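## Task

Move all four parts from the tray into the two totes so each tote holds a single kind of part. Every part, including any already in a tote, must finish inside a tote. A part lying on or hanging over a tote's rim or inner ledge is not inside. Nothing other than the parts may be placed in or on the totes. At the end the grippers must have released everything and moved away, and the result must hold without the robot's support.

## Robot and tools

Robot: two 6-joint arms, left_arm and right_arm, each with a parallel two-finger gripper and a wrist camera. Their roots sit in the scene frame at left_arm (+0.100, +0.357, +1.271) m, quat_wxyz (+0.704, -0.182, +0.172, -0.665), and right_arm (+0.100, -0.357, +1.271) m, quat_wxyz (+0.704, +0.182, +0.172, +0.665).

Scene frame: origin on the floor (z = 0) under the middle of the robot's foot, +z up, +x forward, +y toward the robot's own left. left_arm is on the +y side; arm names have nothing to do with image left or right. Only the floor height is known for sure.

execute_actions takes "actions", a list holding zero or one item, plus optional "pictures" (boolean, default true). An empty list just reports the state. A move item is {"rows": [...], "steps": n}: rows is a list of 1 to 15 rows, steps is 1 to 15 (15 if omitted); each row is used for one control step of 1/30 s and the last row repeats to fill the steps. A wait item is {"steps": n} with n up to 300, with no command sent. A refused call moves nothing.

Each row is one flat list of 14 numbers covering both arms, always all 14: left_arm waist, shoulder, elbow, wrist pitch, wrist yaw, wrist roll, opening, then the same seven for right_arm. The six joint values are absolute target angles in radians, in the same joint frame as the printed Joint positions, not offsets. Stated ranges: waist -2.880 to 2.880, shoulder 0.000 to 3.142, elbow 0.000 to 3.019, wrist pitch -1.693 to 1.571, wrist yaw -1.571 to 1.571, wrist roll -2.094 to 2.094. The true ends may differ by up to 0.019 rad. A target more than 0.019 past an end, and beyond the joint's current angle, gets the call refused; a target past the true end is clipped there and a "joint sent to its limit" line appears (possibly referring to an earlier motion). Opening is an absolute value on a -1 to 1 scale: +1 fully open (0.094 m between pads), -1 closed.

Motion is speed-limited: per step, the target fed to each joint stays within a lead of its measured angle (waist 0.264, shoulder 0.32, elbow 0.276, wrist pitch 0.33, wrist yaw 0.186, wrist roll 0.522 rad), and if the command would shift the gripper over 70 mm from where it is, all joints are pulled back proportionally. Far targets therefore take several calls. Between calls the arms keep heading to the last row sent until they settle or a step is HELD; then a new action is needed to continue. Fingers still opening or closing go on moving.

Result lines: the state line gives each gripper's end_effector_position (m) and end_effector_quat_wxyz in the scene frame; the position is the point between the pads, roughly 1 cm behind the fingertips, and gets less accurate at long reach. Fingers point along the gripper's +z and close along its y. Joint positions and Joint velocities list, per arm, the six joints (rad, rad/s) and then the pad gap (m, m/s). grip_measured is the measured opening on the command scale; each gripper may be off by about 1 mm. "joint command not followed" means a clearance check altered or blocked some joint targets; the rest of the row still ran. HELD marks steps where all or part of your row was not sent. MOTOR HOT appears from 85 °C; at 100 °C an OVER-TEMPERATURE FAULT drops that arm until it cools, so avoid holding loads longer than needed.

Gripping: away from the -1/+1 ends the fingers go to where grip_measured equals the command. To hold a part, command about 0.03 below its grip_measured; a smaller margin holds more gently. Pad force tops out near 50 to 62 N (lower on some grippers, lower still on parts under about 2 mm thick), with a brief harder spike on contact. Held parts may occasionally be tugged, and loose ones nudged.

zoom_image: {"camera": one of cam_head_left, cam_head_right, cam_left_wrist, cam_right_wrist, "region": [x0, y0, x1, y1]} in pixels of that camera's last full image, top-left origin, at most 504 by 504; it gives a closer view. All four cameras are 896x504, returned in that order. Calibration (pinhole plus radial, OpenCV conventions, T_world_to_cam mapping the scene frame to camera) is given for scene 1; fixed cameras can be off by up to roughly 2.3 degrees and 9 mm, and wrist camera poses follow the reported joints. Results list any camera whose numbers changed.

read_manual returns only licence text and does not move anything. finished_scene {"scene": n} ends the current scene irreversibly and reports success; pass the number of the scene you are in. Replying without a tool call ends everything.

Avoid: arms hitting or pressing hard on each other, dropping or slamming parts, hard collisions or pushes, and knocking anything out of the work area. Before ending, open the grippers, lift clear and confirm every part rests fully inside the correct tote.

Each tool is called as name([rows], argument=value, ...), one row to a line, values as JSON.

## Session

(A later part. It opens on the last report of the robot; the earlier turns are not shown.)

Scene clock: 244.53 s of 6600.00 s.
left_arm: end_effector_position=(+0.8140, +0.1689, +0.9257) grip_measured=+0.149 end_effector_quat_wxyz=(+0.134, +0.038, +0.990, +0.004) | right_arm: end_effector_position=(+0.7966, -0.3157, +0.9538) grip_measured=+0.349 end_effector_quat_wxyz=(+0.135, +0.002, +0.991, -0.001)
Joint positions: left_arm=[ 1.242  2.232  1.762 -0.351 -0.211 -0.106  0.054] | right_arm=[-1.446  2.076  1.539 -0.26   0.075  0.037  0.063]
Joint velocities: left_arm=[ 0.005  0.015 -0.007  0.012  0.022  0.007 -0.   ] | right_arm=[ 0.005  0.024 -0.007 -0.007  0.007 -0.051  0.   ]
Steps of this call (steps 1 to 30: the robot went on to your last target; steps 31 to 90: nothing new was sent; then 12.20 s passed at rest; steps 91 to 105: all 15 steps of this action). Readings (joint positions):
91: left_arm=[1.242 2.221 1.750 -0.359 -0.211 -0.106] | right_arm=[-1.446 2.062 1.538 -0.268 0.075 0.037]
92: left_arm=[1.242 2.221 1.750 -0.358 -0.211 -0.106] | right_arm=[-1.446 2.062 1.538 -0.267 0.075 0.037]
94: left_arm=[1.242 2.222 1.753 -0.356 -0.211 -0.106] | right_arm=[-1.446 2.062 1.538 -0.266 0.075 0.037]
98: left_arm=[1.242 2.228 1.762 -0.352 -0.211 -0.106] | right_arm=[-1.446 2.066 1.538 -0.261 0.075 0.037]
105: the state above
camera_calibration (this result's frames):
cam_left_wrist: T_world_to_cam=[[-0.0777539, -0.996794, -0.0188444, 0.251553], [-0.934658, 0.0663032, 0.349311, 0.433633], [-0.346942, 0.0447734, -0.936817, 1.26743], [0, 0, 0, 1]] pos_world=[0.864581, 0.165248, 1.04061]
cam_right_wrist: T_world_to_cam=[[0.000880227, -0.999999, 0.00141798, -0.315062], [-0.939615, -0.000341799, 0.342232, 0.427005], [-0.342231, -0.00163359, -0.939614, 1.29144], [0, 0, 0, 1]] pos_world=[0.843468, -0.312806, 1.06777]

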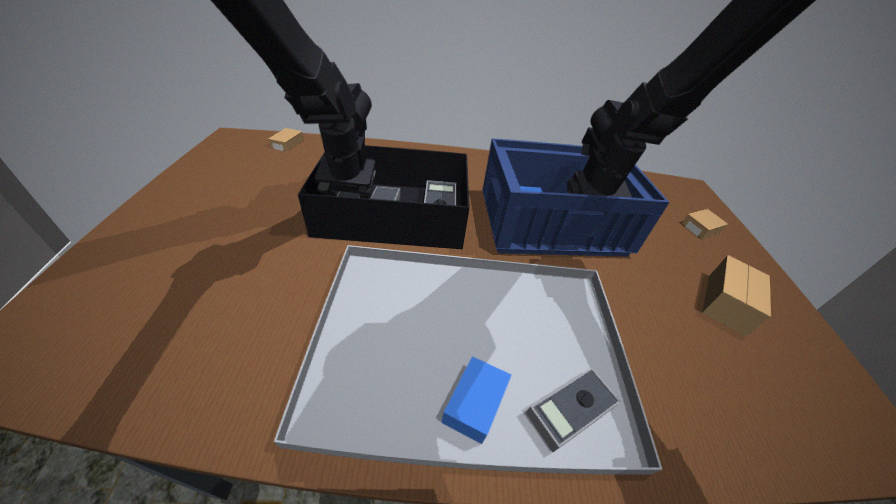

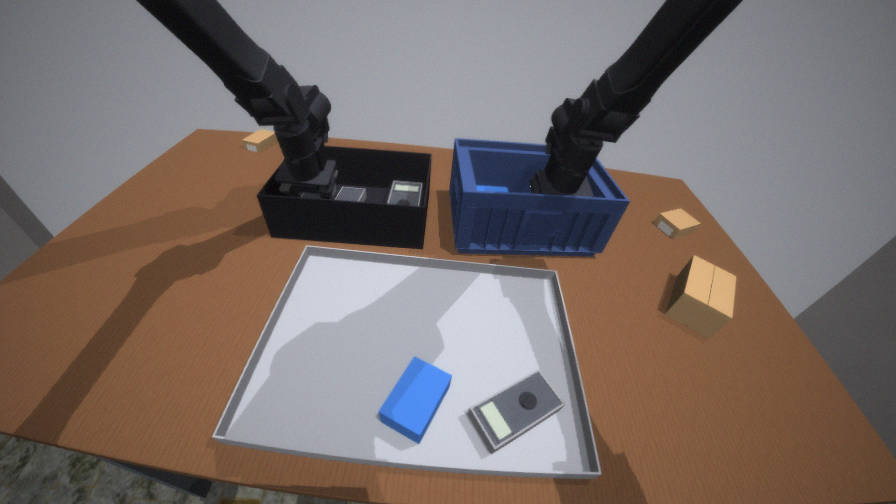

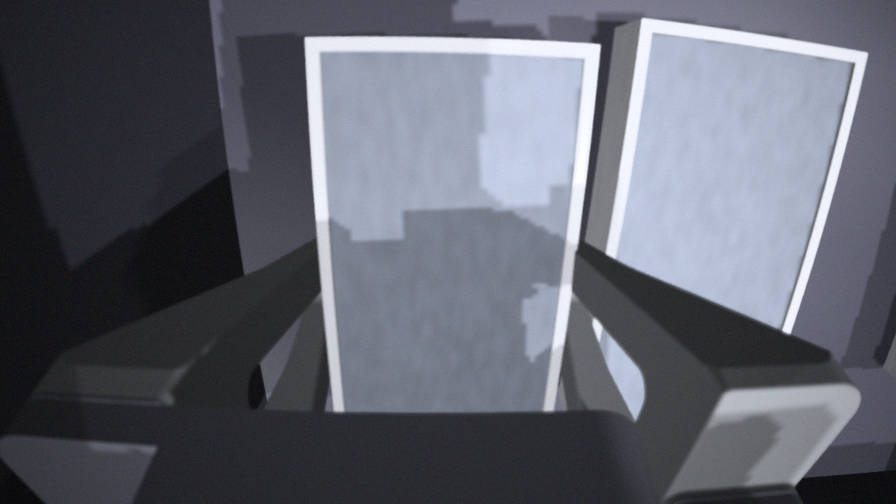

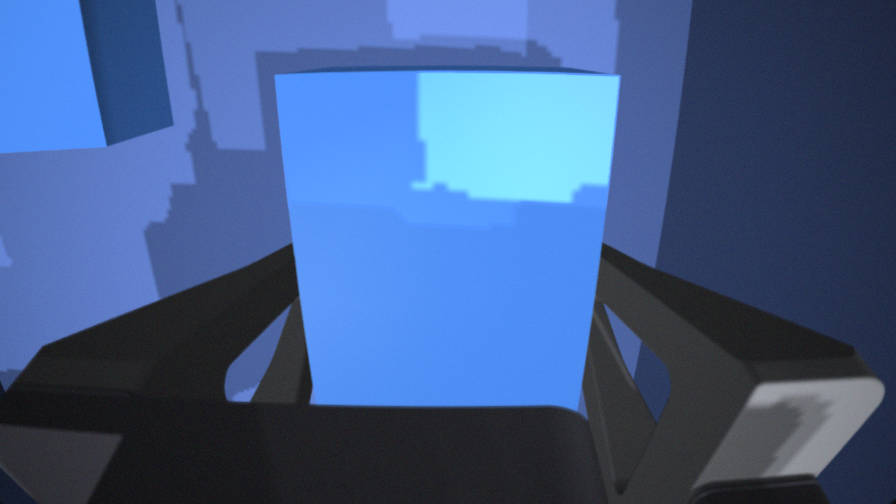

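execute_actions([
  {"rows":[[1.24,2.247,1.807,-0.34,-0.209,-0.1,0.11,-1.432,2.097,1.572,-0.238,0.074,0.024,0.3],[1.24,2.25,1.807,-0.345,-0.21,-0.105,0.11,-1.432,2.1,1.574,-0.236,0.074,0.024,0.3],[1.238,2.253,1.807,-0.35,-0.211,-0.11,0.11,-1.432,2.103,1.576,-0.234,0.074,0.024,0.3],[1.236,2.255,1.807,-0.353,-0.212,-0.112,0.11,-1.432,2.106,1.577,-0.232,0.074,0.024,0.3],[1.234,2.257,1.807,-0.356,-0.213,-0.115,0.11,-1.432,2.109,1.578,-0.231,0.074,0.024,0.3],[1.232,2.257,1.807,-0.358,-0.213,-0.117,0.11,-1.432,2.112,1.579,-0.23,0.074,0.024,0.3]],"steps":12},
], pictures=false)

execute_actions([
  {"rows":[[1.227,2.259,1.813,-0.361,-0.217,-0.122,0.11,-1.432,2.112,1.579,-0.23,0.074,0.024,0.3],[1.221,2.261,1.819,-0.364,-0.221,-0.127,0.11,-1.432,2.112,1.579,-0.23,0.074,0.024,0.3],[1.215,2.264,1.825,-0.367,-0.225,-0.132,0.11,-1.432,2.112,1.579,-0.23,0.074,0.024,0.3],[1.209,2.267,1.831,-0.37,-0.229,-0.137,0.11,-1.432,2.112,1.579,-0.23,0.074,0.024,0.3],[1.203,2.27,1.837,-0.373,-0.233,-0.142,0.11,-1.432,2.112,1.579,-0.23,0.074,0.024,0.3],[1.197,2.273,1.843,-0.376,-0.237,-0.147,0.11,-1.432,2.112,1.579,-0.23,0.074,0.024,0.3],[1.191,2.276,1.849,-0.379,-0.241,-0.152,0.11,-1.432,2.112,1.579,-0.23,0.074,0.024,0.3],[1.185,2.279,1.855,-0.382,-0.245,-0.157,0.11,-1.432,2.112,1.579,-0.23,0.074,0.024,0.3],[1.179,2.282,1.861,-0.385,-0.249,-0.162,0.11,-1.432,2.112,1.579,-0.23,0.074,0.024,0.3],[1.173,2.285,1.867,-0.388,-0.253,-0.167,0.11,-1.432,2.112,1.579,-0.23,0.074,0.024,0.3],[1.167,2.288,1.873,-0.391,-0.257,-0.172,0.11,-1.432,2.112,1.579,-0.23,0.074,0.024,0.3],[1.162,2.291,1.879,-0.394,-0.261,-0.178,0.11,-1.432,2.112,1.579,-0.23,0.074,0.024,0.3],[1.157,2.294,1.884,-0.397,-0.265,-0.184,0.11,-1.432,2.112,1.579,-0.23,0.074,0.024,0.3],[1.153,2.296,1.888,-0.399,-0.269,-0.19,0.11,-1.432,2.112,1.579,-0.23,0.074,0.024,0.3],[1.15,2.298,1.891,-0.4,-0.272,-0.195,0.11,-1.432,2.112,1.579,-0.23,0.074,0.024,0.3]]},
], pictures=false)

execute_actions([
  {"steps":10},
])

Scene clock: 259.37 s of 6600.00 s.
left_arm: end_effector_position=(+0.8063, +0.1689, +0.9151) grip_measured=+0.149 end_effector_quat_wxyz=(+0.126, +0.040, +0.991, +0.006) | right_arm: end_effector_position=(+0.7983, -0.3156, +0.9529) grip_measured=+0.349 end_effector_quat_wxyz=(+0.137, +0.001, +0.991, -0.001)
Joint positions: left_arm=[ 1.242  2.248  1.762 -0.351 -0.211 -0.106  0.054] | right_arm=[-1.446  2.08   1.544 -0.259  0.075  0.034  0.063]
Joint velocities: left_arm=[-0.015  0.034 -0.012  0.002 -0.007  0.007 -0.001] | right_arm=[-0.005 -0.015  0.017 -0.002 -0.022 -0.022  0.001]
Steps of this call (steps 1 to 15: the robot went on to your last target; steps 16 to 90: nothing new was sent; then 11.43 s passed at rest; steps 91 to 102: all 12 steps of this action). Readings (joint positions):
91: left_arm=[1.242 2.232 1.762 -0.351 -0.211 -0.106] | right_arm=[-1.446 2.077 1.539 -0.260 0.075 0.037]
92: left_arm=[1.242 2.233 1.762 -0.351 -0.211 -0.106] | right_arm=[-1.446 2.077 1.539 -0.259 0.075 0.037]
94: left_arm=[1.242 2.234 1.762 -0.351 -0.211 -0.106] | right_arm=[-1.446 2.078 1.540 -0.259 0.075 0.036]
98: left_arm=[1.242 2.241 1.762 -0.351 -0.211 -0.106] | right_arm=[-1.446 2.079 1.542 -0.259 0.075 0.035]
102: the state above

Scene clock: 259.87 s of 6600.00 s.
left_arm: end_effector_position=(+0.8170, +0.1285, +0.9212) grip_measured=+0.149 end_effector_quat_wxyz=(+0.138, +0.032, +0.990, +0.011) | right_arm: end_effector_position=(+0.7983, -0.3156, +0.9529) grip_measured=+0.349 end_effector_quat_wxyz=(+0.137, +0.001, +0.991, -0.001)
Joint positions: left_arm=[ 1.186  2.28   1.839 -0.385 -0.266 -0.157  0.054] | right_arm=[-1.446  2.08   1.544 -0.259  0.075  0.034  0.063]
Joint velocities: left_arm=[-0.239  0.054  0.125 -0.051 -0.081 -0.212  0.   ] | right_arm=[-0.015 -0.005 -0.007 -0.012 -0.022 -0.022  0.   ]
Steps of this call (steps 1 to 15: all 15 steps of this action). Readings (joint positions):
1: left_arm=[1.242 2.248 1.763 -0.351 -0.212 -0.106] | right_arm=[-1.446 2.080 1.544 -0.259 0.075 0.034]
2: left_arm=[1.241 2.248 1.765 -0.352 -0.214 -0.107] | right_arm=[-1.446 2.080 1.544 -0.259 0.075 0.034]
4: left_arm=[1.240 2.251 1.774 -0.355 -0.222 -0.111] | right_arm=[-1.446 2.080 1.544 -0.259 0.075 0.034]
8: left_arm=[1.231 2.260 1.798 -0.366 -0.239 -0.124] | right_arm=[-1.446 2.080 1.544 -0.259 0.075 0.034]
15: the state above

Scene clock: 260.20 s of 6600.00 s.
left_arm: end_effector_position=(+0.8092, +0.1022, +0.9227) grip_measured=+0.149 end_effector_quat_wxyz=(+0.136, +0.037, +0.990, +0.002) | right_arm: end_effector_position=(+0.7983, -0.3156, +0.9529) grip_measured=+0.349 end_effector_quat_wxyz=(+0.137, +0.001, +0.991, -0.001)
Joint positions: left_arm=[ 1.152  2.287  1.845 -0.39  -0.269 -0.176  0.054] | right_arm=[-1.446  2.08   1.544 -0.259  0.075  0.034  0.063]
Joint velocities: left_arm=[ 0.005 -0.005 -0.002 -0.022 -0.007 -0.037 -0.   ] | right_arm=[-0.015 -0.015 -0.017  0.002 -0.037  0.051 -0.001]
Steps of this call (steps 1 to 10: the robot went on to your last target). Readings (joint positions):
1: left_arm=[1.178 2.282 1.842 -0.386 -0.267 -0.162] | right_arm=[-1.446 2.080 1.544 -0.259 0.075 0.034]
2: left_arm=[1.171 2.284 1.844 -0.387 -0.268 -0.165] | right_arm=[-1.446 2.080 1.544 -0.259 0.075 0.034]
4: left_arm=[1.160 2.285 1.845 -0.388 -0.268 -0.170] | right_arm=[-1.446 2.080 1.544 -0.259 0.075 0.034]
8: left_arm=[1.152 2.287 1.845 -0.390 -0.269 -0.175] | right_arm=[-1.446 2.080 1.544 -0.259 0.075 0.034]
10: the state above
camera_calibration (this result's frames):
cam_left_wrist: T_world_to_cam=[[-0.0755717, -0.997033, -0.0146153, 0.179058], [-0.93639, 0.065922, 0.344715, 0.440302], [-0.342729, 0.0397364, -0.938593, 1.2647], [0, 0, 0, 1]] pos_world=[0.859277, 0.0992465, 1.03788]
cam_right_wrist: T_world_to_cam=[[0.00291945, -0.999994, 0.00190435, -0.317013], [-0.940518, -0.00209883, 0.339737, 0.43143], [-0.33973, -0.00278292, -0.940519, 1.28968], [0, 0, 0, 1]] pos_world=[0.844838, -0.312516, 1.067]

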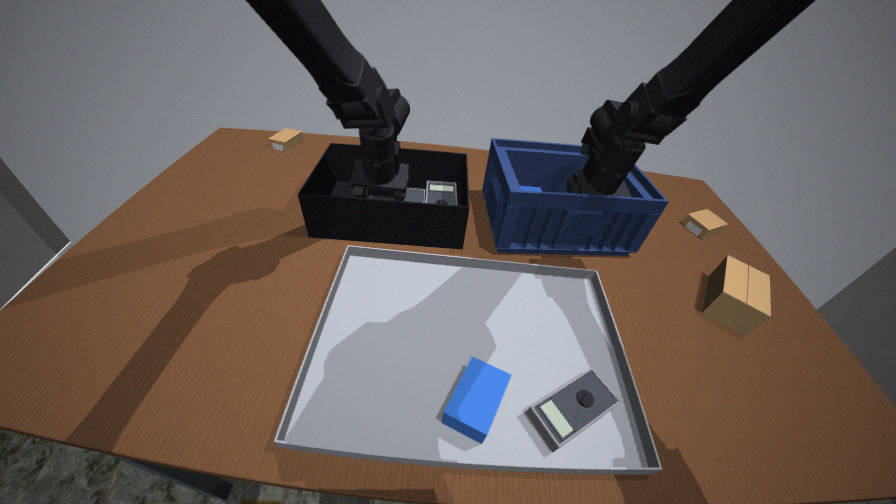

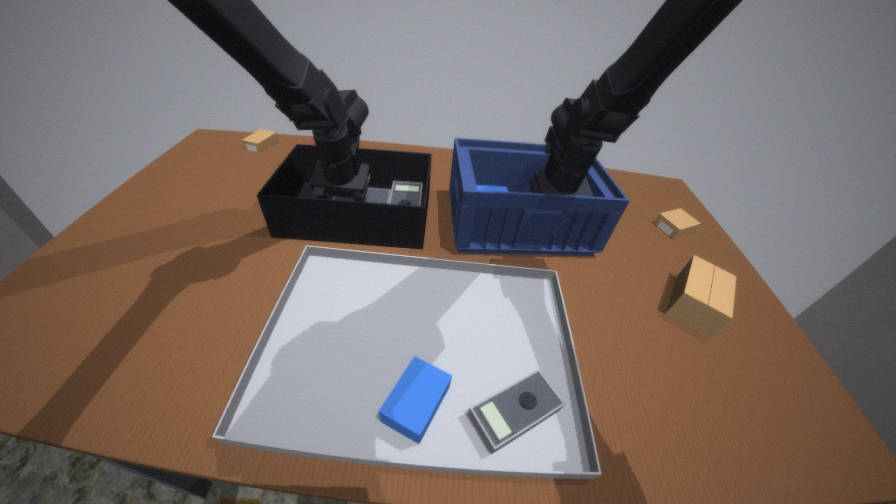

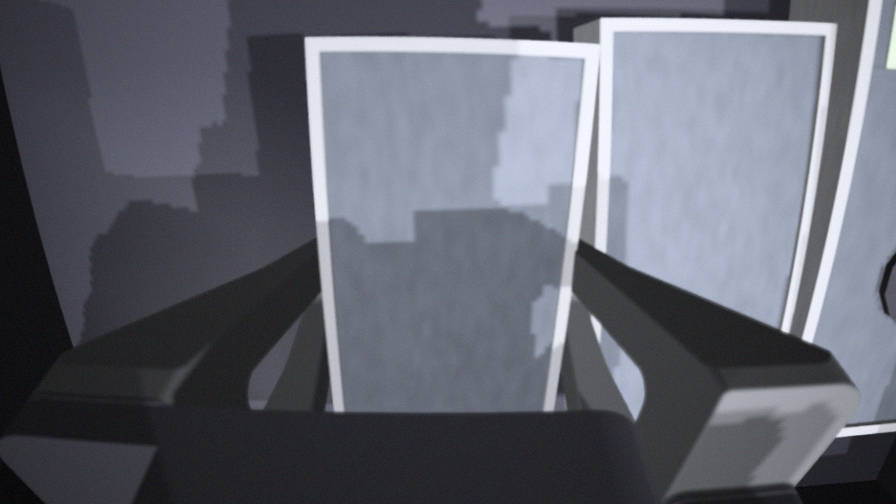

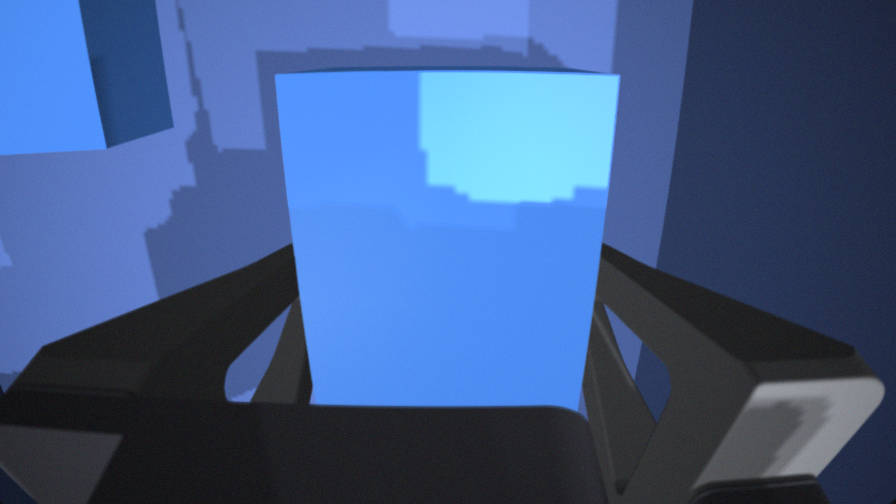

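execute_actions([
  {"rows":[[1.158,2.3,1.891,-0.39,-0.269,-0.18,0.11,-1.44,2.1,1.575,-0.245,0.074,0.03,0.3],[1.163,2.302,1.891,-0.385,-0.269,-0.18,0.11,-1.44,2.09,1.572,-0.255,0.074,0.03,0.32],[1.167,2.304,1.891,-0.382,-0.269,-0.18,0.11,-1.44,2.085,1.57,-0.255,0.074,0.03,0.34],[1.169,2.306,1.891,-0.38,-0.269,-0.18,0.11,-1.44,2.085,1.57,-0.255,0.074,0.03,0.36],[1.169,2.308,1.891,-0.38,-0.269,-0.18,0.11,-1.44,2.085,1.57,-0.255,0.074,0.03,0.38],[1.169,2.31,1.891,-0.38,-0.269,-0.18,0.11,-1.44,2.085,1.57,-0.255,0.074,0.03,0.41],[1.169,2.312,1.891,-0.38,-0.269,-0.18,0.11,-1.44,2.085,1.57,-0.255,0.074,0.03,0.44],[1.169,2.313,1.891,-0.38,-0.269,-0.18,0.11,-1.44,2.085,1.57,-0.255,0.074,0.03,0.47]]},
])

Scene clock: 272.57 s of 6600.00 s.
left_arm: end_effector_position=(+0.8072, +0.1067, +0.9155) grip_measured=+0.149 end_effector_quat_wxyz=(+0.133, +0.034, +0.991, +0.005) | right_arm: end_effector_position=(+0.7983, -0.3156, +0.9529) grip_measured=+0.467 end_effector_quat_wxyz=(+0.137, +0.001, +0.991, -0.001)
Joint positions: left_arm=[ 1.158  2.298  1.849 -0.39  -0.269 -0.179  0.054] | right_arm=[-1.446  2.08   1.544 -0.259  0.075  0.034  0.069]
Joint velocities: left_arm=[-0.024 -0.005 -0.002 -0.012  0.022 -0.037 -0.   ] | right_arm=[-0.005 -0.024 -0.002 -0.002 -0.007  0.007  0.001]
Steps of this call (steps 1 to 30: the robot went on to your last target; steps 31 to 90: nothing new was sent; then 8.87 s passed at rest; steps 91 to 105: all 15 steps of this action). Readings (joint positions):
91: left_arm=[1.152 2.287 1.845 -0.390 -0.270 -0.179] | right_arm=[-1.446 2.080 1.544 -0.259 0.075 0.034]
92: left_arm=[1.152 2.287 1.845 -0.390 -0.270 -0.179] | right_arm=[-1.446 2.080 1.544 -0.259 0.075 0.034]
94: left_arm=[1.153 2.288 1.845 -0.390 -0.270 -0.179] | right_arm=[-1.446 2.080 1.544 -0.259 0.075 0.034]
98: left_arm=[1.156 2.293 1.845 -0.390 -0.270 -0.179] | right_arm=[-1.446 2.080 1.544 -0.259 0.075 0.034]
105: the state above
camera_calibration (this result's frames):
cam_left_wrist: T_world_to_cam=[[-0.0689386, -0.997458, -0.018049, 0.181092], [-0.934359, 0.0582164, 0.351546, 0.433593], [-0.349602, 0.0410993, -0.935996, 1.26012], [0, 0, 0, 1]] pos_world=[0.858156, 0.1036, 1.03031]
cam_right_wrist: T_world_to_cam=[[0.00291945, -0.999994, 0.00190435, -0.317013], [-0.940518, -0.00209883, 0.339737, 0.43143], [-0.33973, -0.00278292, -0.940519, 1.28968], [0, 0, 0, 1]] pos_world=[0.844838, -0.312516, 1.067]

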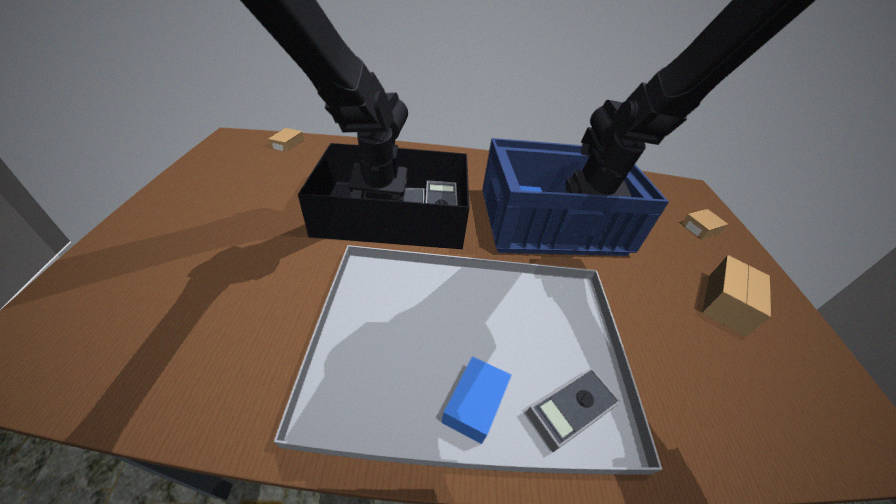

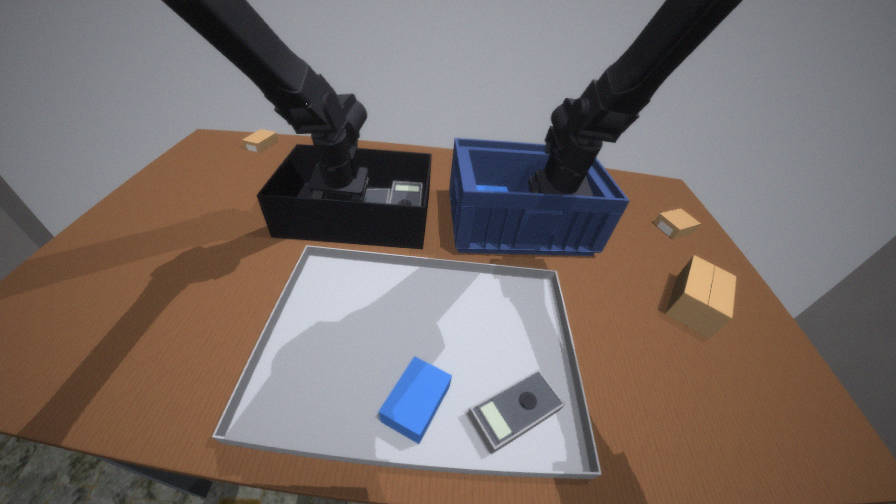

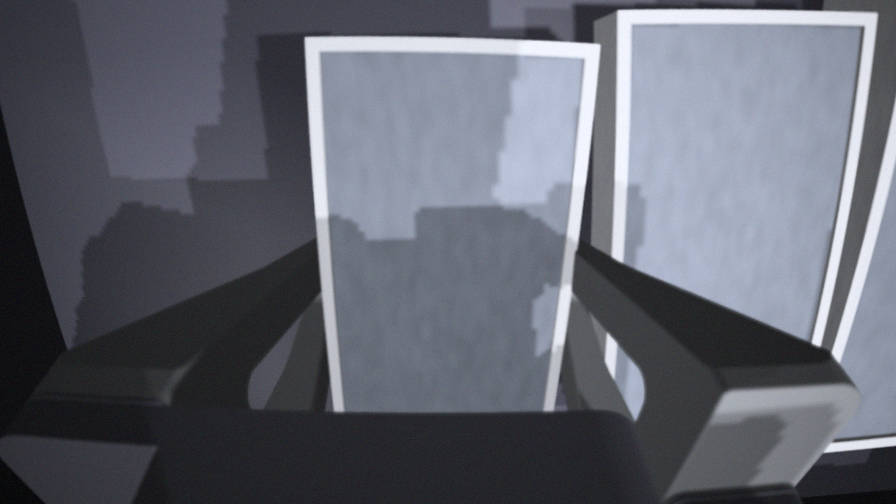

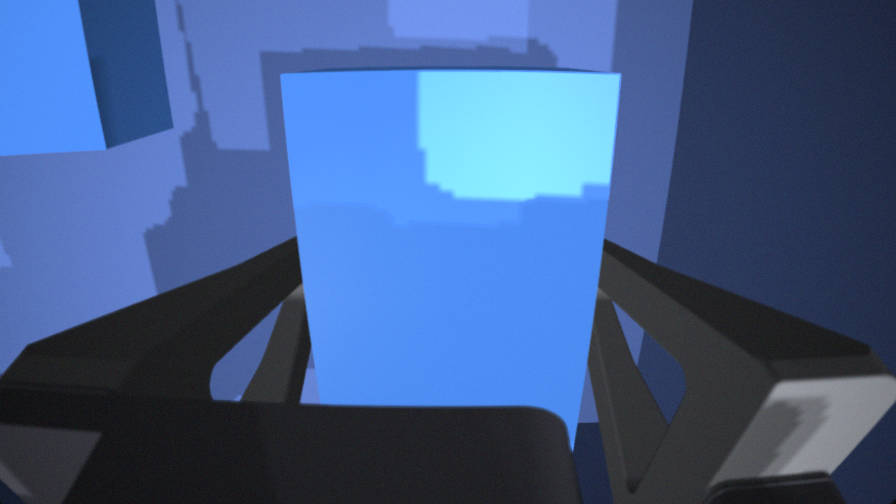

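execute_actions([
  {"rows":[[1.165,2.316,1.891,-0.38,-0.269,-0.18,0.11,-1.44,2.06,1.565,-0.265,0.074,0.03,0.47],[1.162,2.319,1.891,-0.38,-0.269,-0.18,0.11,-1.438,2.04,1.56,-0.275,0.074,0.03,0.47],[1.16,2.32,1.891,-0.38,-0.269,-0.18,0.11,-1.436,2.02,1.553,-0.287,0.074,0.03,0.47],[1.16,2.32,1.891,-0.38,-0.269,-0.18,0.11,-1.434,1.998,1.544,-0.301,0.074,0.03,0.47],[1.16,2.32,1.891,-0.38,-0.269,-0.18,0.12,-1.432,1.974,1.534,-0.317,0.074,0.03,0.47],[1.16,2.315,1.891,-0.385,-0.269,-0.18,0.14,-1.431,1.948,1.523,-0.334,0.074,0.03,0.47],[1.16,2.31,1.89,-0.39,-0.269,-0.18,0.16,-1.43,1.922,1.512,-0.351,0.074,0.03,0.47],[1.16,2.305,1.89,-0.39,-0.269,-0.18,0.18,-1.429,1.896,1.501,-0.368,0.074,0.03,0.47],[1.16,2.3,1.89,-0.39,-0.269,-0.18,0.21,-1.428,1.87,1.49,-0.385,0.074,0.03,0.47],[1.158,2.3,1.89,-0.39,-0.269,-0.18,0.24,-1.427,1.844,1.479,-0.402,0.074,0.03,0.47],[1.155,2.3,1.89,-0.39,-0.269,-0.18,0.25,-1.426,1.818,1.468,-0.419,0.074,0.03,0.47],[1.152,2.29,1.888,-0.395,-0.269,-0.18,0.25,-1.425,1.792,1.457,-0.436,0.074,0.03,0.47],[1.149,2.275,1.884,-0.4,-0.27,-0.185,0.25,-1.424,1.766,1.446,-0.453,0.074,0.03,0.47],[1.146,2.26,1.878,-0.406,-0.272,-0.19,0.25,-1.423,1.74,1.435,-0.47,0.074,0.03,0.47],[1.143,2.243,1.87,-0.413,-0.274,-0.195,0.25,-1.42,1.716,1.422,-0.482,0.074,0.03,0.47]]},
], pictures=false)

execute_actions([
  {"rows":[[1.14,2.225,1.86,-0.422,-0.276,-0.198,0.25,-1.415,1.694,1.405,-0.488,0.085,0.05,0.47],[1.137,2.205,1.849,-0.432,-0.278,-0.2,0.25,-1.407,1.674,1.382,-0.488,0.1,0.08,0.47],[1.134,2.183,1.838,-0.443,-0.28,-0.202,0.25,-1.397,1.655,1.355,-0.482,0.115,0.12,0.47],[1.131,2.16,1.826,-0.454,-0.282,-0.204,0.25,-1.385,1.638,1.325,-0.472,0.13,0.16,0.47],[1.128,2.135,1.814,-0.466,-0.284,-0.206,0.25,-1.373,1.622,1.293,-0.46,0.145,0.2,0.5],[1.126,2.11,1.802,-0.478,-0.285,-0.206,0.25,-1.361,1.606,1.261,-0.448,0.16,0.24,0.53],[1.126,2.085,1.79,-0.49,-0.285,-0.206,0.25,-1.349,1.59,1.229,-0.436,0.175,0.28,0.56],[1.126,2.06,1.777,-0.5,-0.285,-0.206,0.25,-1.337,1.575,1.197,-0.424,0.19,0.32,0.59],[1.126,2.035,1.764,-0.51,-0.285,-0.206,0.25,-1.325,1.56,1.165,-0.412,0.205,0.36,0.62],[1.126,2.01,1.75,-0.518,-0.285,-0.206,0.25,-1.313,1.545,1.133,-0.4,0.22,0.4,0.65],[1.13,1.985,1.733,-0.522,-0.28,-0.2,0.25,-1.301,1.53,1.101,-0.388,0.235,0.44,0.68],[1.138,1.96,1.713,-0.522,-0.272,-0.19,0.25,-1.289,1.517,1.069,-0.376,0.25,0.48,0.71],[1.15,1.936,1.69,-0.518,-0.262,-0.18,0.25,-1.275,1.506,1.037,-0.364,0.265,0.52,0.74],[1.166,1.913,1.663,-0.512,-0.25,-0.17,0.25,-1.258,1.5,1.007,-0.352,0.28,0.56,0.77],[1.185,1.891,1.633,-0.505,-0.236,-0.16,0.25,-1.24,1.5,0.98,-0.34,0.295,0.6,0.8]]},
], pictures=false)

execute_actions([
  {"rows":[[1.205,1.87,1.6,-0.497,-0.222,-0.14,0.3,-1.22,1.505,0.958,-0.33,0.308,0.63,0.8],[1.225,1.85,1.566,-0.489,-0.208,-0.12,0.35,-1.2,1.514,0.94,-0.32,0.321,0.66,0.8],[1.245,1.83,1.532,-0.481,-0.194,-0.1,0.4,-1.178,1.527,0.926,-0.31,0.334,0.69,0.8],[1.265,1.81,1.498,-0.473,-0.18,-0.08,0.45,-1.156,1.542,0.915,-0.3,0.347,0.72,0.8],[1.285,1.79,1.464,-0.465,-0.166,-0.06,0.5,-1.134,1.559,0.906,-0.29,0.36,0.745,0.8],[1.305,1.77,1.43,-0.457,-0.152,-0.04,0.55,-1.112,1.577,0.899,-0.28,0.373,0.77,0.8],[1.325,1.75,1.396,-0.449,-0.138,-0.02,0.6,-1.09,1.595,0.893,-0.27,0.386,0.795,0.8],[1.345,1.73,1.362,-0.441,-0.124,0,0.65,-1.068,1.613,0.888,-0.26,0.399,0.82,0.8],[1.365,1.71,1.328,-0.433,-0.11,0,0.7,-1.046,1.631,0.884,-0.25,0.412,0.845,0.8],[1.385,1.69,1.294,-0.425,-0.1,0,0.7,-1.024,1.649,0.881,-0.24,0.425,0.87,0.8],[1.403,1.67,1.26,-0.417,-0.1,0,0.7,-1.002,1.667,0.878,-0.23,0.438,0.895,0.8],[1.419,1.65,1.226,-0.409,-0.1,0,0.7,-0.98,1.685,0.876,-0.22,0.451,0.92,0.8],[1.433,1.632,1.192,-0.401,-0.1,0,0.7,-0.958,1.703,0.874,-0.21,0.464,0.945,0.8],[1.443,1.616,1.158,-0.393,-0.1,0,0.7,-0.936,1.721,0.872,-0.2,0.477,0.97,0.8],[1.45,1.602,1.124,-0.385,-0.1,0,0.7,-0.914,1.739,0.87,-0.19,0.49,0.995,0.8]]},
], pictures=false)

execute_actions([
  {"rows":[[1.45,1.59,1.093,-0.377,-0.1,0,0.7,-0.892,1.757,0.868,-0.18,0.503,1.02,0.8],[1.45,1.58,1.066,-0.369,-0.1,0,0.7,-0.87,1.775,0.867,-0.17,0.516,1.045,0.8],[1.45,1.572,1.043,-0.362,-0.1,0,0.7,-0.848,1.793,0.866,-0.16,0.529,1.07,0.8],[1.45,1.566,1.025,-0.356,-0.1,0,0.7,-0.826,1.811,0.865,-0.15,0.542,1.095,0.8],[1.45,1.562,1.012,-0.352,-0.1,0,0.7,-0.804,1.829,0.864,-0.14,0.555,1.12,0.8],[1.45,1.56,1.004,-0.35,-0.1,0,0.7,-0.782,1.847,0.864,-0.13,0.568,1.145,0.8],[1.45,1.56,1.0,-0.35,-0.1,0,0.7,-0.76,1.865,0.864,-0.12,0.581,1.17,0.8],[1.45,1.56,1.0,-0.35,-0.1,0,0.7,-0.739,1.883,0.864,-0.11,0.594,1.19,0.8],[1.45,1.56,1.0,-0.35,-0.1,0,0.7,-0.72,1.9,0.864,-0.1,0.606,1.21,0.8],[1.45,1.56,1.0,-0.35,-0.1,0,0.7,-0.703,1.915,0.864,-0.09,0.617,1.228,0.8],[1.45,1.56,1.0,-0.35,-0.1,0,0.7,-0.688,1.929,0.864,-0.08,0.627,1.243,0.8],[1.45,1.56,1.0,-0.35,-0.1,0,0.7,-0.675,1.941,0.864,-0.071,0.635,1.255,0.8],[1.45,1.56,1.0,-0.35,-0.1,0,0.7,-0.664,1.951,0.864,-0.063,0.642,1.264,0.8],[1.45,1.56,1.0,-0.35,-0.1,0,0.7,-0.655,1.959,0.864,-0.056,0.647,1.27,0.8],[1.45,1.56,1.0,-0.35,-0.1,0,0.7,-0.648,1.965,0.864,-0.052,0.649,1.272,0.8]]},
], pictures=false)

execute_actions([
  {"steps":10},
])

Scene clock: 336.73 s of 6600.00 s.
left_arm: end_effector_position=(+0.8071, +0.1069, +0.9159) grip_measured=+0.247 end_effector_quat_wxyz=(+0.132, +0.034, +0.991, +0.005) | right_arm: end_effector_position=(+0.8006, -0.3207, +1.0845) grip_measured=+0.467 end_effector_quat_wxyz=(+0.137, -0.001, +0.991, -0.000)
Joint positions: left_arm=[ 1.158  2.298  1.849 -0.392 -0.269 -0.179  0.059] | right_arm=[-1.443  1.802  1.443 -0.435  0.075  0.034  0.069]
Joint velocities: left_arm=[-0.005 -0.044 -0.007 -0.1   -0.022  0.051 -0.   ] | right_arm=[ 0.054 -1.06  -0.281 -0.471 -0.051 -0.051  0.001]
Steps of this call (steps 1 to 15: the robot went on to your last target; steps 16 to 90: nothing new was sent; then 60.67 s passed at rest; steps 91 to 105: all 15 steps of this action). Readings (joint positions):
91: left_arm=[1.158 2.298 1.849 -0.390 -0.269 -0.179] | right_arm=[-1.446 2.080 1.544 -0.259 0.075 0.034]
92: left_arm=[1.158 2.298 1.849 -0.390 -0.269 -0.179] | right_arm=[-1.446 2.079 1.544 -0.259 0.075 0.034]
94: left_arm=[1.158 2.299 1.849 -0.390 -0.269 -0.179] | right_arm=[-1.446 2.073 1.543 -0.269 0.075 0.034]
98: left_arm=[1.158 2.299 1.849 -0.390 -0.269 -0.179] | right_arm=[-1.446 2.011 1.512 -0.322 0.075 0.034]
105: the state above

Scene clock: 337.23 s of 6600.00 s.
left_arm: end_effector_position=(+0.8085, +0.1228, +1.0165) grip_measured=+0.248 end_effector_quat_wxyz=(+0.126, +0.035, +0.991, +0.001) | right_arm: end_effector_position=(+0.6619, -0.2730, +1.1343) grip_measured=+0.782 end_effector_quat_wxyz=(+0.120, +0.133, +0.983, -0.033)
Joint positions: left_arm=[ 1.155  2.073  1.709 -0.487 -0.26  -0.182  0.059] | right_arm=[-1.279  1.522  1.033 -0.381  0.277  0.423  0.084]
Joint velocities: left_arm=[ 0.005 -0.845 -0.598 -0.002  0.242 -0.037 -0.001] | right_arm=[ 0.454 -0.005 -0.965  0.305  0.462  1.165  0.032]
Steps of this call (steps 1 to 15: all 15 steps of this action). Readings (joint positions):
1: left_arm=[1.158 2.296 1.849 -0.397 -0.270 -0.180] | right_arm=[-1.441 1.767 1.432 -0.449 0.078 0.034]
2: left_arm=[1.158 2.293 1.848 -0.405 -0.272 -0.180] | right_arm=[-1.438 1.733 1.420 -0.457 0.087 0.039]
4: left_arm=[1.157 2.278 1.838 -0.420 -0.274 -0.181] | right_arm=[-1.428 1.667 1.387 -0.460 0.115 0.067]
8: left_arm=[1.155 2.223 1.803 -0.452 -0.277 -0.182] | right_arm=[-1.385 1.565 1.279 -0.448 0.175 0.173]
15: the state above

Scene clock: 337.73 s of 6600.00 s.
left_arm: end_effector_position=(+0.7129, +0.3257, +1.0971) grip_measured=+0.697 end_effector_quat_wxyz=(-0.097, -0.002, -0.995, -0.015) | right_arm: end_effector_position=(+0.5377, -0.1547, +1.0701) grip_measured=+0.797 end_effector_quat_wxyz=(+0.104, +0.212, +0.971, -0.042)
Joint positions: left_arm=[ 1.435  1.659  1.197 -0.415 -0.106 -0.041  0.08 ] | right_arm=[-0.968  1.685  0.883 -0.225  0.474  0.872  0.084]
Joint velocities: left_arm=[ 0.786 -0.562 -1.14   0.227  0.007  0.212  0.   ] | right_arm=[ 0.64   0.601 -0.1    0.295  0.359  0.799 -0.   ]
Steps of this call (steps 1 to 15: all 15 steps of this action). Readings (joint positions):
1: left_arm=[1.156 2.043 1.686 -0.487 -0.248 -0.180] | right_arm=[-1.264 1.522 1.001 -0.372 0.292 0.460]
2: left_arm=[1.158 2.012 1.658 -0.487 -0.235 -0.176] | right_arm=[-1.248 1.522 0.972 -0.364 0.305 0.496]
4: left_arm=[1.171 1.945 1.597 -0.486 -0.205 -0.160] | right_arm=[-1.213 1.523 0.926 -0.348 0.332 0.565]
8: left_arm=[1.235 1.822 1.469 -0.475 -0.149 -0.110] | right_arm=[-1.127 1.554 0.895 -0.304 0.385 0.686]
15: the state above

Scene clock: 338.23 s of 6600.00 s.
left_arm: end_effector_position=(+0.6249, +0.3406, +1.0811) grip_measured=+0.697 end_effector_quat_wxyz=(-0.048, -0.010, -0.999, -0.022) | right_arm: end_effector_position=(+0.4203, -0.0550, +1.0228) grip_measured=+0.797 end_effector_quat_wxyz=(+0.125, +0.231, +0.964, -0.038)
Joint positions: left_arm=[ 1.454  1.597  0.99  -0.366 -0.103 -0.017  0.08 ] | right_arm=[-0.669  1.941  0.867 -0.082  0.641  1.207  0.084]
Joint velocities: left_arm=[-0.005 -0.005  0.002  0.007 -0.007  0.007  0.   ] | right_arm=[0.337 0.317 0.017 0.203 0.125 0.33  0.   ]
Steps of this call (steps 1 to 15: all 15 steps of this action). Readings (joint positions):
1: left_arm=[1.458 1.641 1.158 -0.408 -0.106 -0.036] | right_arm=[-0.946 1.706 0.880 -0.215 0.487 0.897]
2: left_arm=[1.476 1.627 1.122 -0.402 -0.106 -0.033] | right_arm=[-0.924 1.726 0.876 -0.206 0.500 0.923]
4: left_arm=[1.490 1.608 1.061 -0.390 -0.106 -0.028] | right_arm=[-0.881 1.765 0.871 -0.187 0.526 0.974]
8: left_arm=[1.472 1.599 0.997 -0.376 -0.104 -0.022] | right_arm=[-0.794 1.838 0.867 -0.148 0.579 1.074]
15: the state above

Scene clock: 338.57 s of 6600.00 s.
left_arm: end_effector_position=(+0.6251, +0.3406, +1.0812) grip_measured=+0.697 end_effector_quat_wxyz=(-0.049, -0.010, -0.999, -0.022) | right_arm: end_effector_position=(+0.4096, -0.0494, +1.0194) grip_measured=+0.797 end_effector_quat_wxyz=(+0.125, +0.244, +0.961, -0.034)
Joint positions: left_arm=[ 1.454  1.596  0.99  -0.366 -0.103 -0.016  0.08 ] | right_arm=[-0.648  1.961  0.865 -0.069  0.646  1.254  0.084]
Joint velocities: left_arm=[-0.005 -0.015 -0.007 -0.017  0.007 -0.081 -0.   ] | right_arm=[ 0.005 -0.015  0.007 -0.012 -0.022  0.022  0.   ]
Steps of this call (steps 1 to 10: the robot went on to your last target). Readings (joint positions):
1: left_arm=[1.454 1.596 0.990 -0.366 -0.103 -0.017] | right_arm=[-0.659 1.950 0.867 -0.077 0.642 1.217]
2: left_arm=[1.454 1.596 0.990 -0.366 -0.103 -0.017] | right_arm=[-0.653 1.956 0.867 -0.074 0.643 1.226]
4: left_arm=[1.454 1.596 0.990 -0.366 -0.103 -0.017] | right_arm=[-0.648 1.961 0.866 -0.072 0.643 1.238]
8: left_arm=[1.454 1.596 0.990 -0.366 -0.103 -0.016] | right_arm=[-0.648 1.961 0.865 -0.069 0.646 1.251]
10: the state above
camera_calibration (this result's frames):
cam_left_wrist: T_world_to_cam=[[-0.0212482, -0.998799, -0.0441391, 0.403687], [-0.864186, -0.00385111, 0.503157, 0.00485535], [-0.502723, 0.0488356, -0.863067, 1.35613], [0, 0, 0, 1]] pos_world=[0.69453, 0.336994, 1.1858]
cam_right_wrist: T_world_to_cam=[[-0.472251, -0.88146, 0.00277001, 0.149779], [-0.824213, 0.44269, 0.353127, 0.00455375], [-0.312493, 0.164481, -0.935571, 1.21301], [0, 0, 0, 1]] pos_world=[0.453543, -0.0695088, 1.13283]

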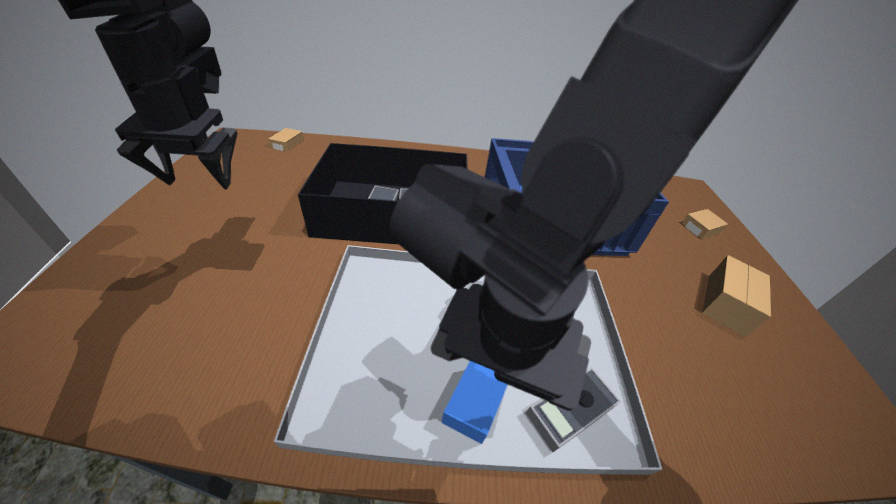

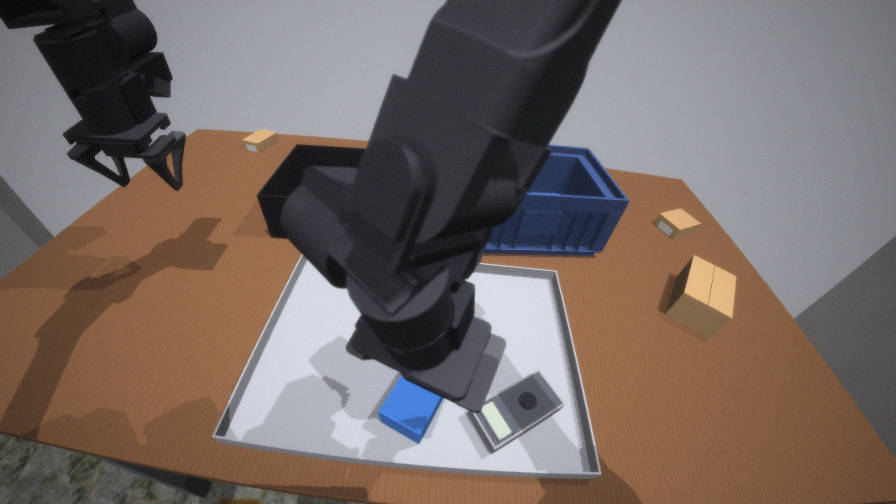

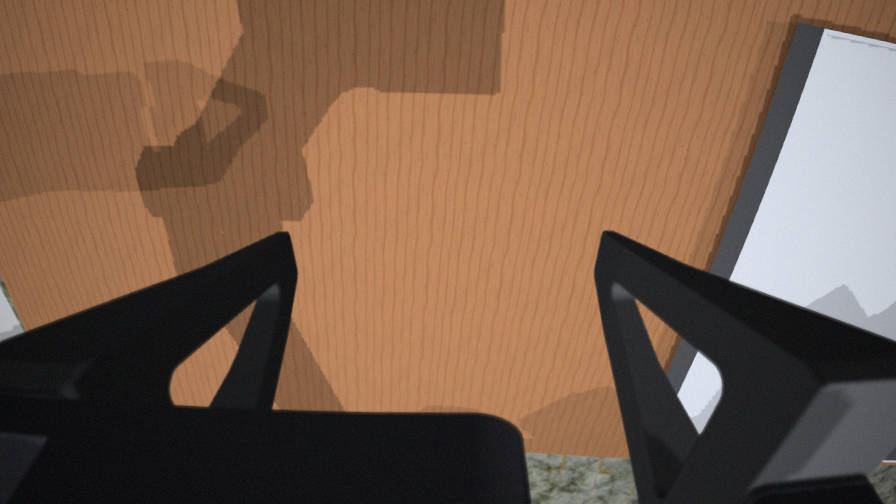

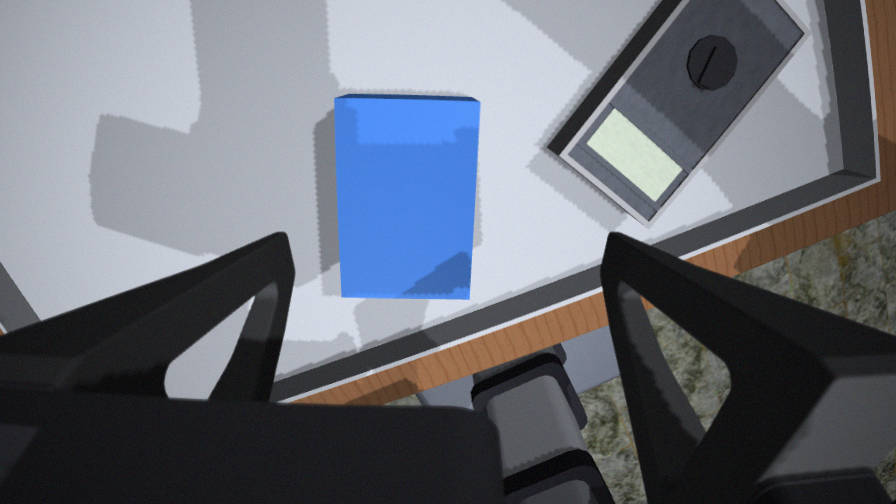

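execute_actions([
  {"rows":[[1.45,1.56,1.0,-0.35,-0.1,0,0.7,-0.665,1.978,0.88,-0.046,0.641,1.24,0.8],[1.45,1.56,1.0,-0.35,-0.1,0,0.7,-0.673,1.994,0.894,-0.036,0.638,1.232,0.8],[1.45,1.56,1.0,-0.35,-0.1,0,0.7,-0.681,2.013,0.908,-0.024,0.635,1.224,0.8],[1.45,1.56,1.0,-0.35,-0.1,0,0.7,-0.69,2.033,0.922,-0.012,0.632,1.216,0.8],[1.45,1.56,1.0,-0.35,-0.1,0,0.7,-0.699,2.053,0.936,0,0.629,1.208,0.8],[1.45,1.56,1.0,-0.35,-0.1,0,0.7,-0.708,2.073,0.95,0.012,0.626,1.2,0.8],[1.45,1.56,1.0,-0.35,-0.1,0,0.7,-0.716,2.093,0.964,0.024,0.623,1.193,0.8],[1.45,1.56,1.0,-0.35,-0.1,0,0.7,-0.724,2.113,0.977,0.036,0.62,1.186,0.8],[1.45,1.56,1.0,-0.35,-0.1,0,0.7,-0.731,2.132,0.989,0.048,0.617,1.18,0.8],[1.45,1.56,1.0,-0.35,-0.1,0,0.7,-0.737,2.15,1.0,0.06,0.614,1.174,0.8],[1.45,1.56,1.0,-0.35,-0.1,0,0.7,-0.743,2.166,1.009,0.071,0.611,1.169,0.8],[1.45,1.56,1.0,-0.35,-0.1,0,0.7,-0.748,2.18,1.017,0.081,0.608,1.164,0.8],[1.45,1.56,1.0,-0.35,-0.1,0,0.7,-0.752,2.192,1.023,0.089,0.606,1.16,0.8],[1.45,1.56,1.0,-0.35,-0.1,0,0.7,-0.755,2.202,1.027,0.096,0.604,1.157,0.8],[1.45,1.56,1.0,-0.35,-0.1,0,0.7,-0.757,2.21,1.03,0.101,0.603,1.155,0.8]]},
], pictures=false)

execute_actions([
  {"steps":10},
])

Scene clock: 355.47 s of 6600.00 s.
left_arm: end_effector_position=(+0.6251, +0.3406, +1.0812) grip_measured=+0.697 end_effector_quat_wxyz=(-0.049, -0.010, -0.999, -0.022) | right_arm: end_effector_position=(+0.4388, -0.0380, +0.9379) grip_measured=+0.797 end_effector_quat_wxyz=(+0.131, +0.263, +0.955, -0.025)
Joint positions: left_arm=[ 1.454  1.596  0.99  -0.366 -0.103 -0.016  0.08 ] | right_arm=[-0.738  2.175  1.019  0.07   0.609  1.185  0.084]
Joint velocities: left_arm=[ 0.005 -0.015 -0.012 -0.002 -0.022  0.007  0.   ] | right_arm=[-0.151  0.376  0.032  0.208 -0.095 -0.168  0.002]
Steps of this call (steps 1 to 30: the robot went on to your last target; steps 31 to 90: nothing new was sent; then 13.40 s passed at rest; steps 91 to 105: all 15 steps of this action). Readings (joint positions):
91: left_arm=[1.454 1.596 0.990 -0.366 -0.103 -0.016] | right_arm=[-0.648 1.961 0.865 -0.068 0.645 1.259]
92: left_arm=[1.454 1.596 0.990 -0.366 -0.103 -0.016] | right_arm=[-0.649 1.962 0.866 -0.065 0.644 1.257]
94: left_arm=[1.454 1.596 0.990 -0.366 -0.103 -0.016] | right_arm=[-0.653 1.974 0.879 -0.052 0.638 1.249]
98: left_arm=[1.454 1.596 0.990 -0.366 -0.103 -0.016] | right_arm=[-0.681 2.044 0.944 -0.004 0.626 1.226]
105: the state above

Scene clock: 355.80 s of 6600.00 s.
left_arm: end_effector_position=(+0.6251, +0.3406, +1.0812) grip_measured=+0.697 end_effector_quat_wxyz=(-0.049, -0.010, -0.999, -0.022) | right_arm: end_effector_position=(+0.4315, -0.0425, +0.9259) grip_measured=+0.798 end_effector_quat_wxyz=(+0.127, +0.256, +0.958, -0.031)
Joint positions: left_arm=[ 1.454  1.596  0.99  -0.366 -0.103 -0.016  0.08 ] | right_arm=[-0.744  2.206  1.023  0.084  0.606  1.17   0.084]
Joint velocities: left_arm=[ 0.015 -0.005  0.002 -0.002  0.037 -0.022 -0.   ] | right_arm=[ 0.015  0.005 -0.002  0.007  0.095 -0.022 -0.   ]
Steps of this call (steps 1 to 10: the robot went on to your last target). Readings (joint positions):
1: left_arm=[1.454 1.596 0.990 -0.366 -0.103 -0.016] | right_arm=[-0.741 2.186 1.021 0.076 0.607 1.181]
2: left_arm=[1.454 1.596 0.990 -0.366 -0.103 -0.016] | right_arm=[-0.743 2.195 1.022 0.080 0.606 1.179]
4: left_arm=[1.454 1.596 0.990 -0.366 -0.103 -0.016] | right_arm=[-0.744 2.205 1.022 0.081 0.606 1.175]
8: left_arm=[1.454 1.596 0.990 -0.366 -0.103 -0.016] | right_arm=[-0.744 2.206 1.023 0.083 0.606 1.171]
10: the state above
camera_calibration (this result's frames):
cam_left_wrist: T_world_to_cam=[[-0.0212482, -0.998799, -0.0441391, 0.403687], [-0.864186, -0.00385111, 0.503157, 0.00485535], [-0.502723, 0.0488356, -0.863067, 1.35613], [0, 0, 0, 1]] pos_world=[0.69453, 0.336994, 1.1858]
cam_right_wrist: T_world_to_cam=[[-0.492913, -0.870058, -0.00603223, 0.183971], [-0.815507, 0.459569, 0.351774, 0.0507469], [-0.303292, 0.178313, -0.936065, 1.12829], [0, 0, 0, 1]] pos_world=[0.474267, -0.0644458, 1.03941]

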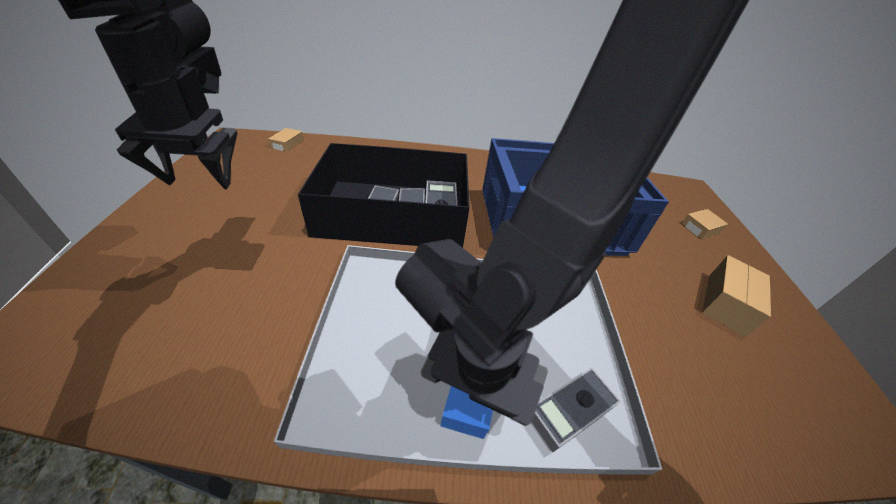

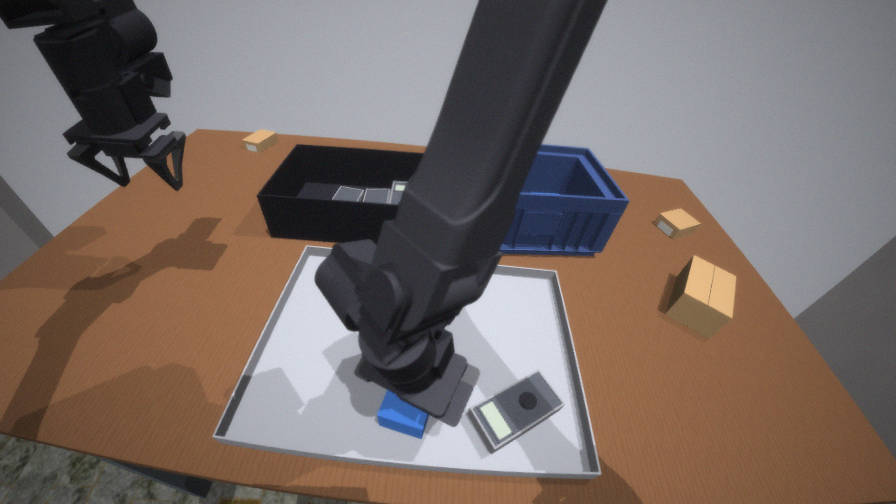

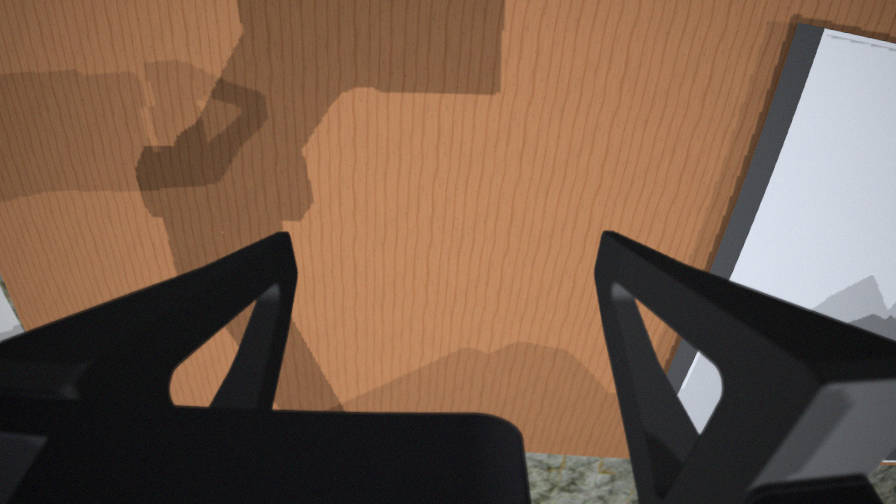

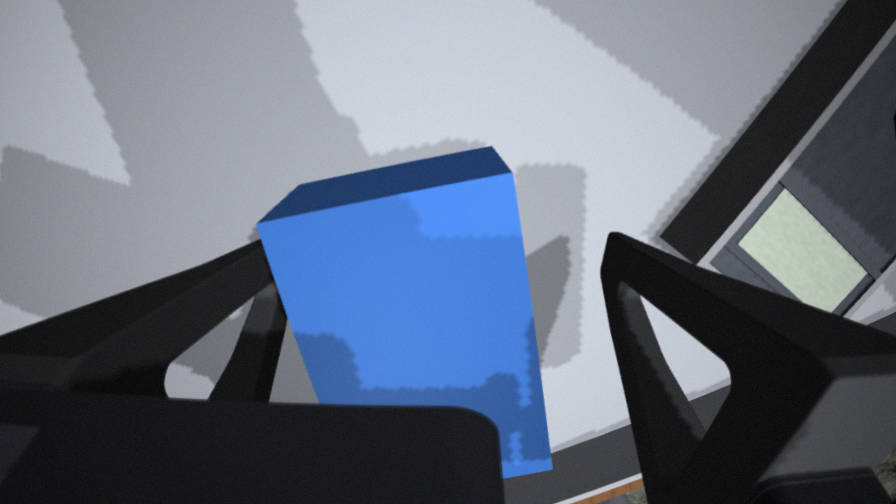

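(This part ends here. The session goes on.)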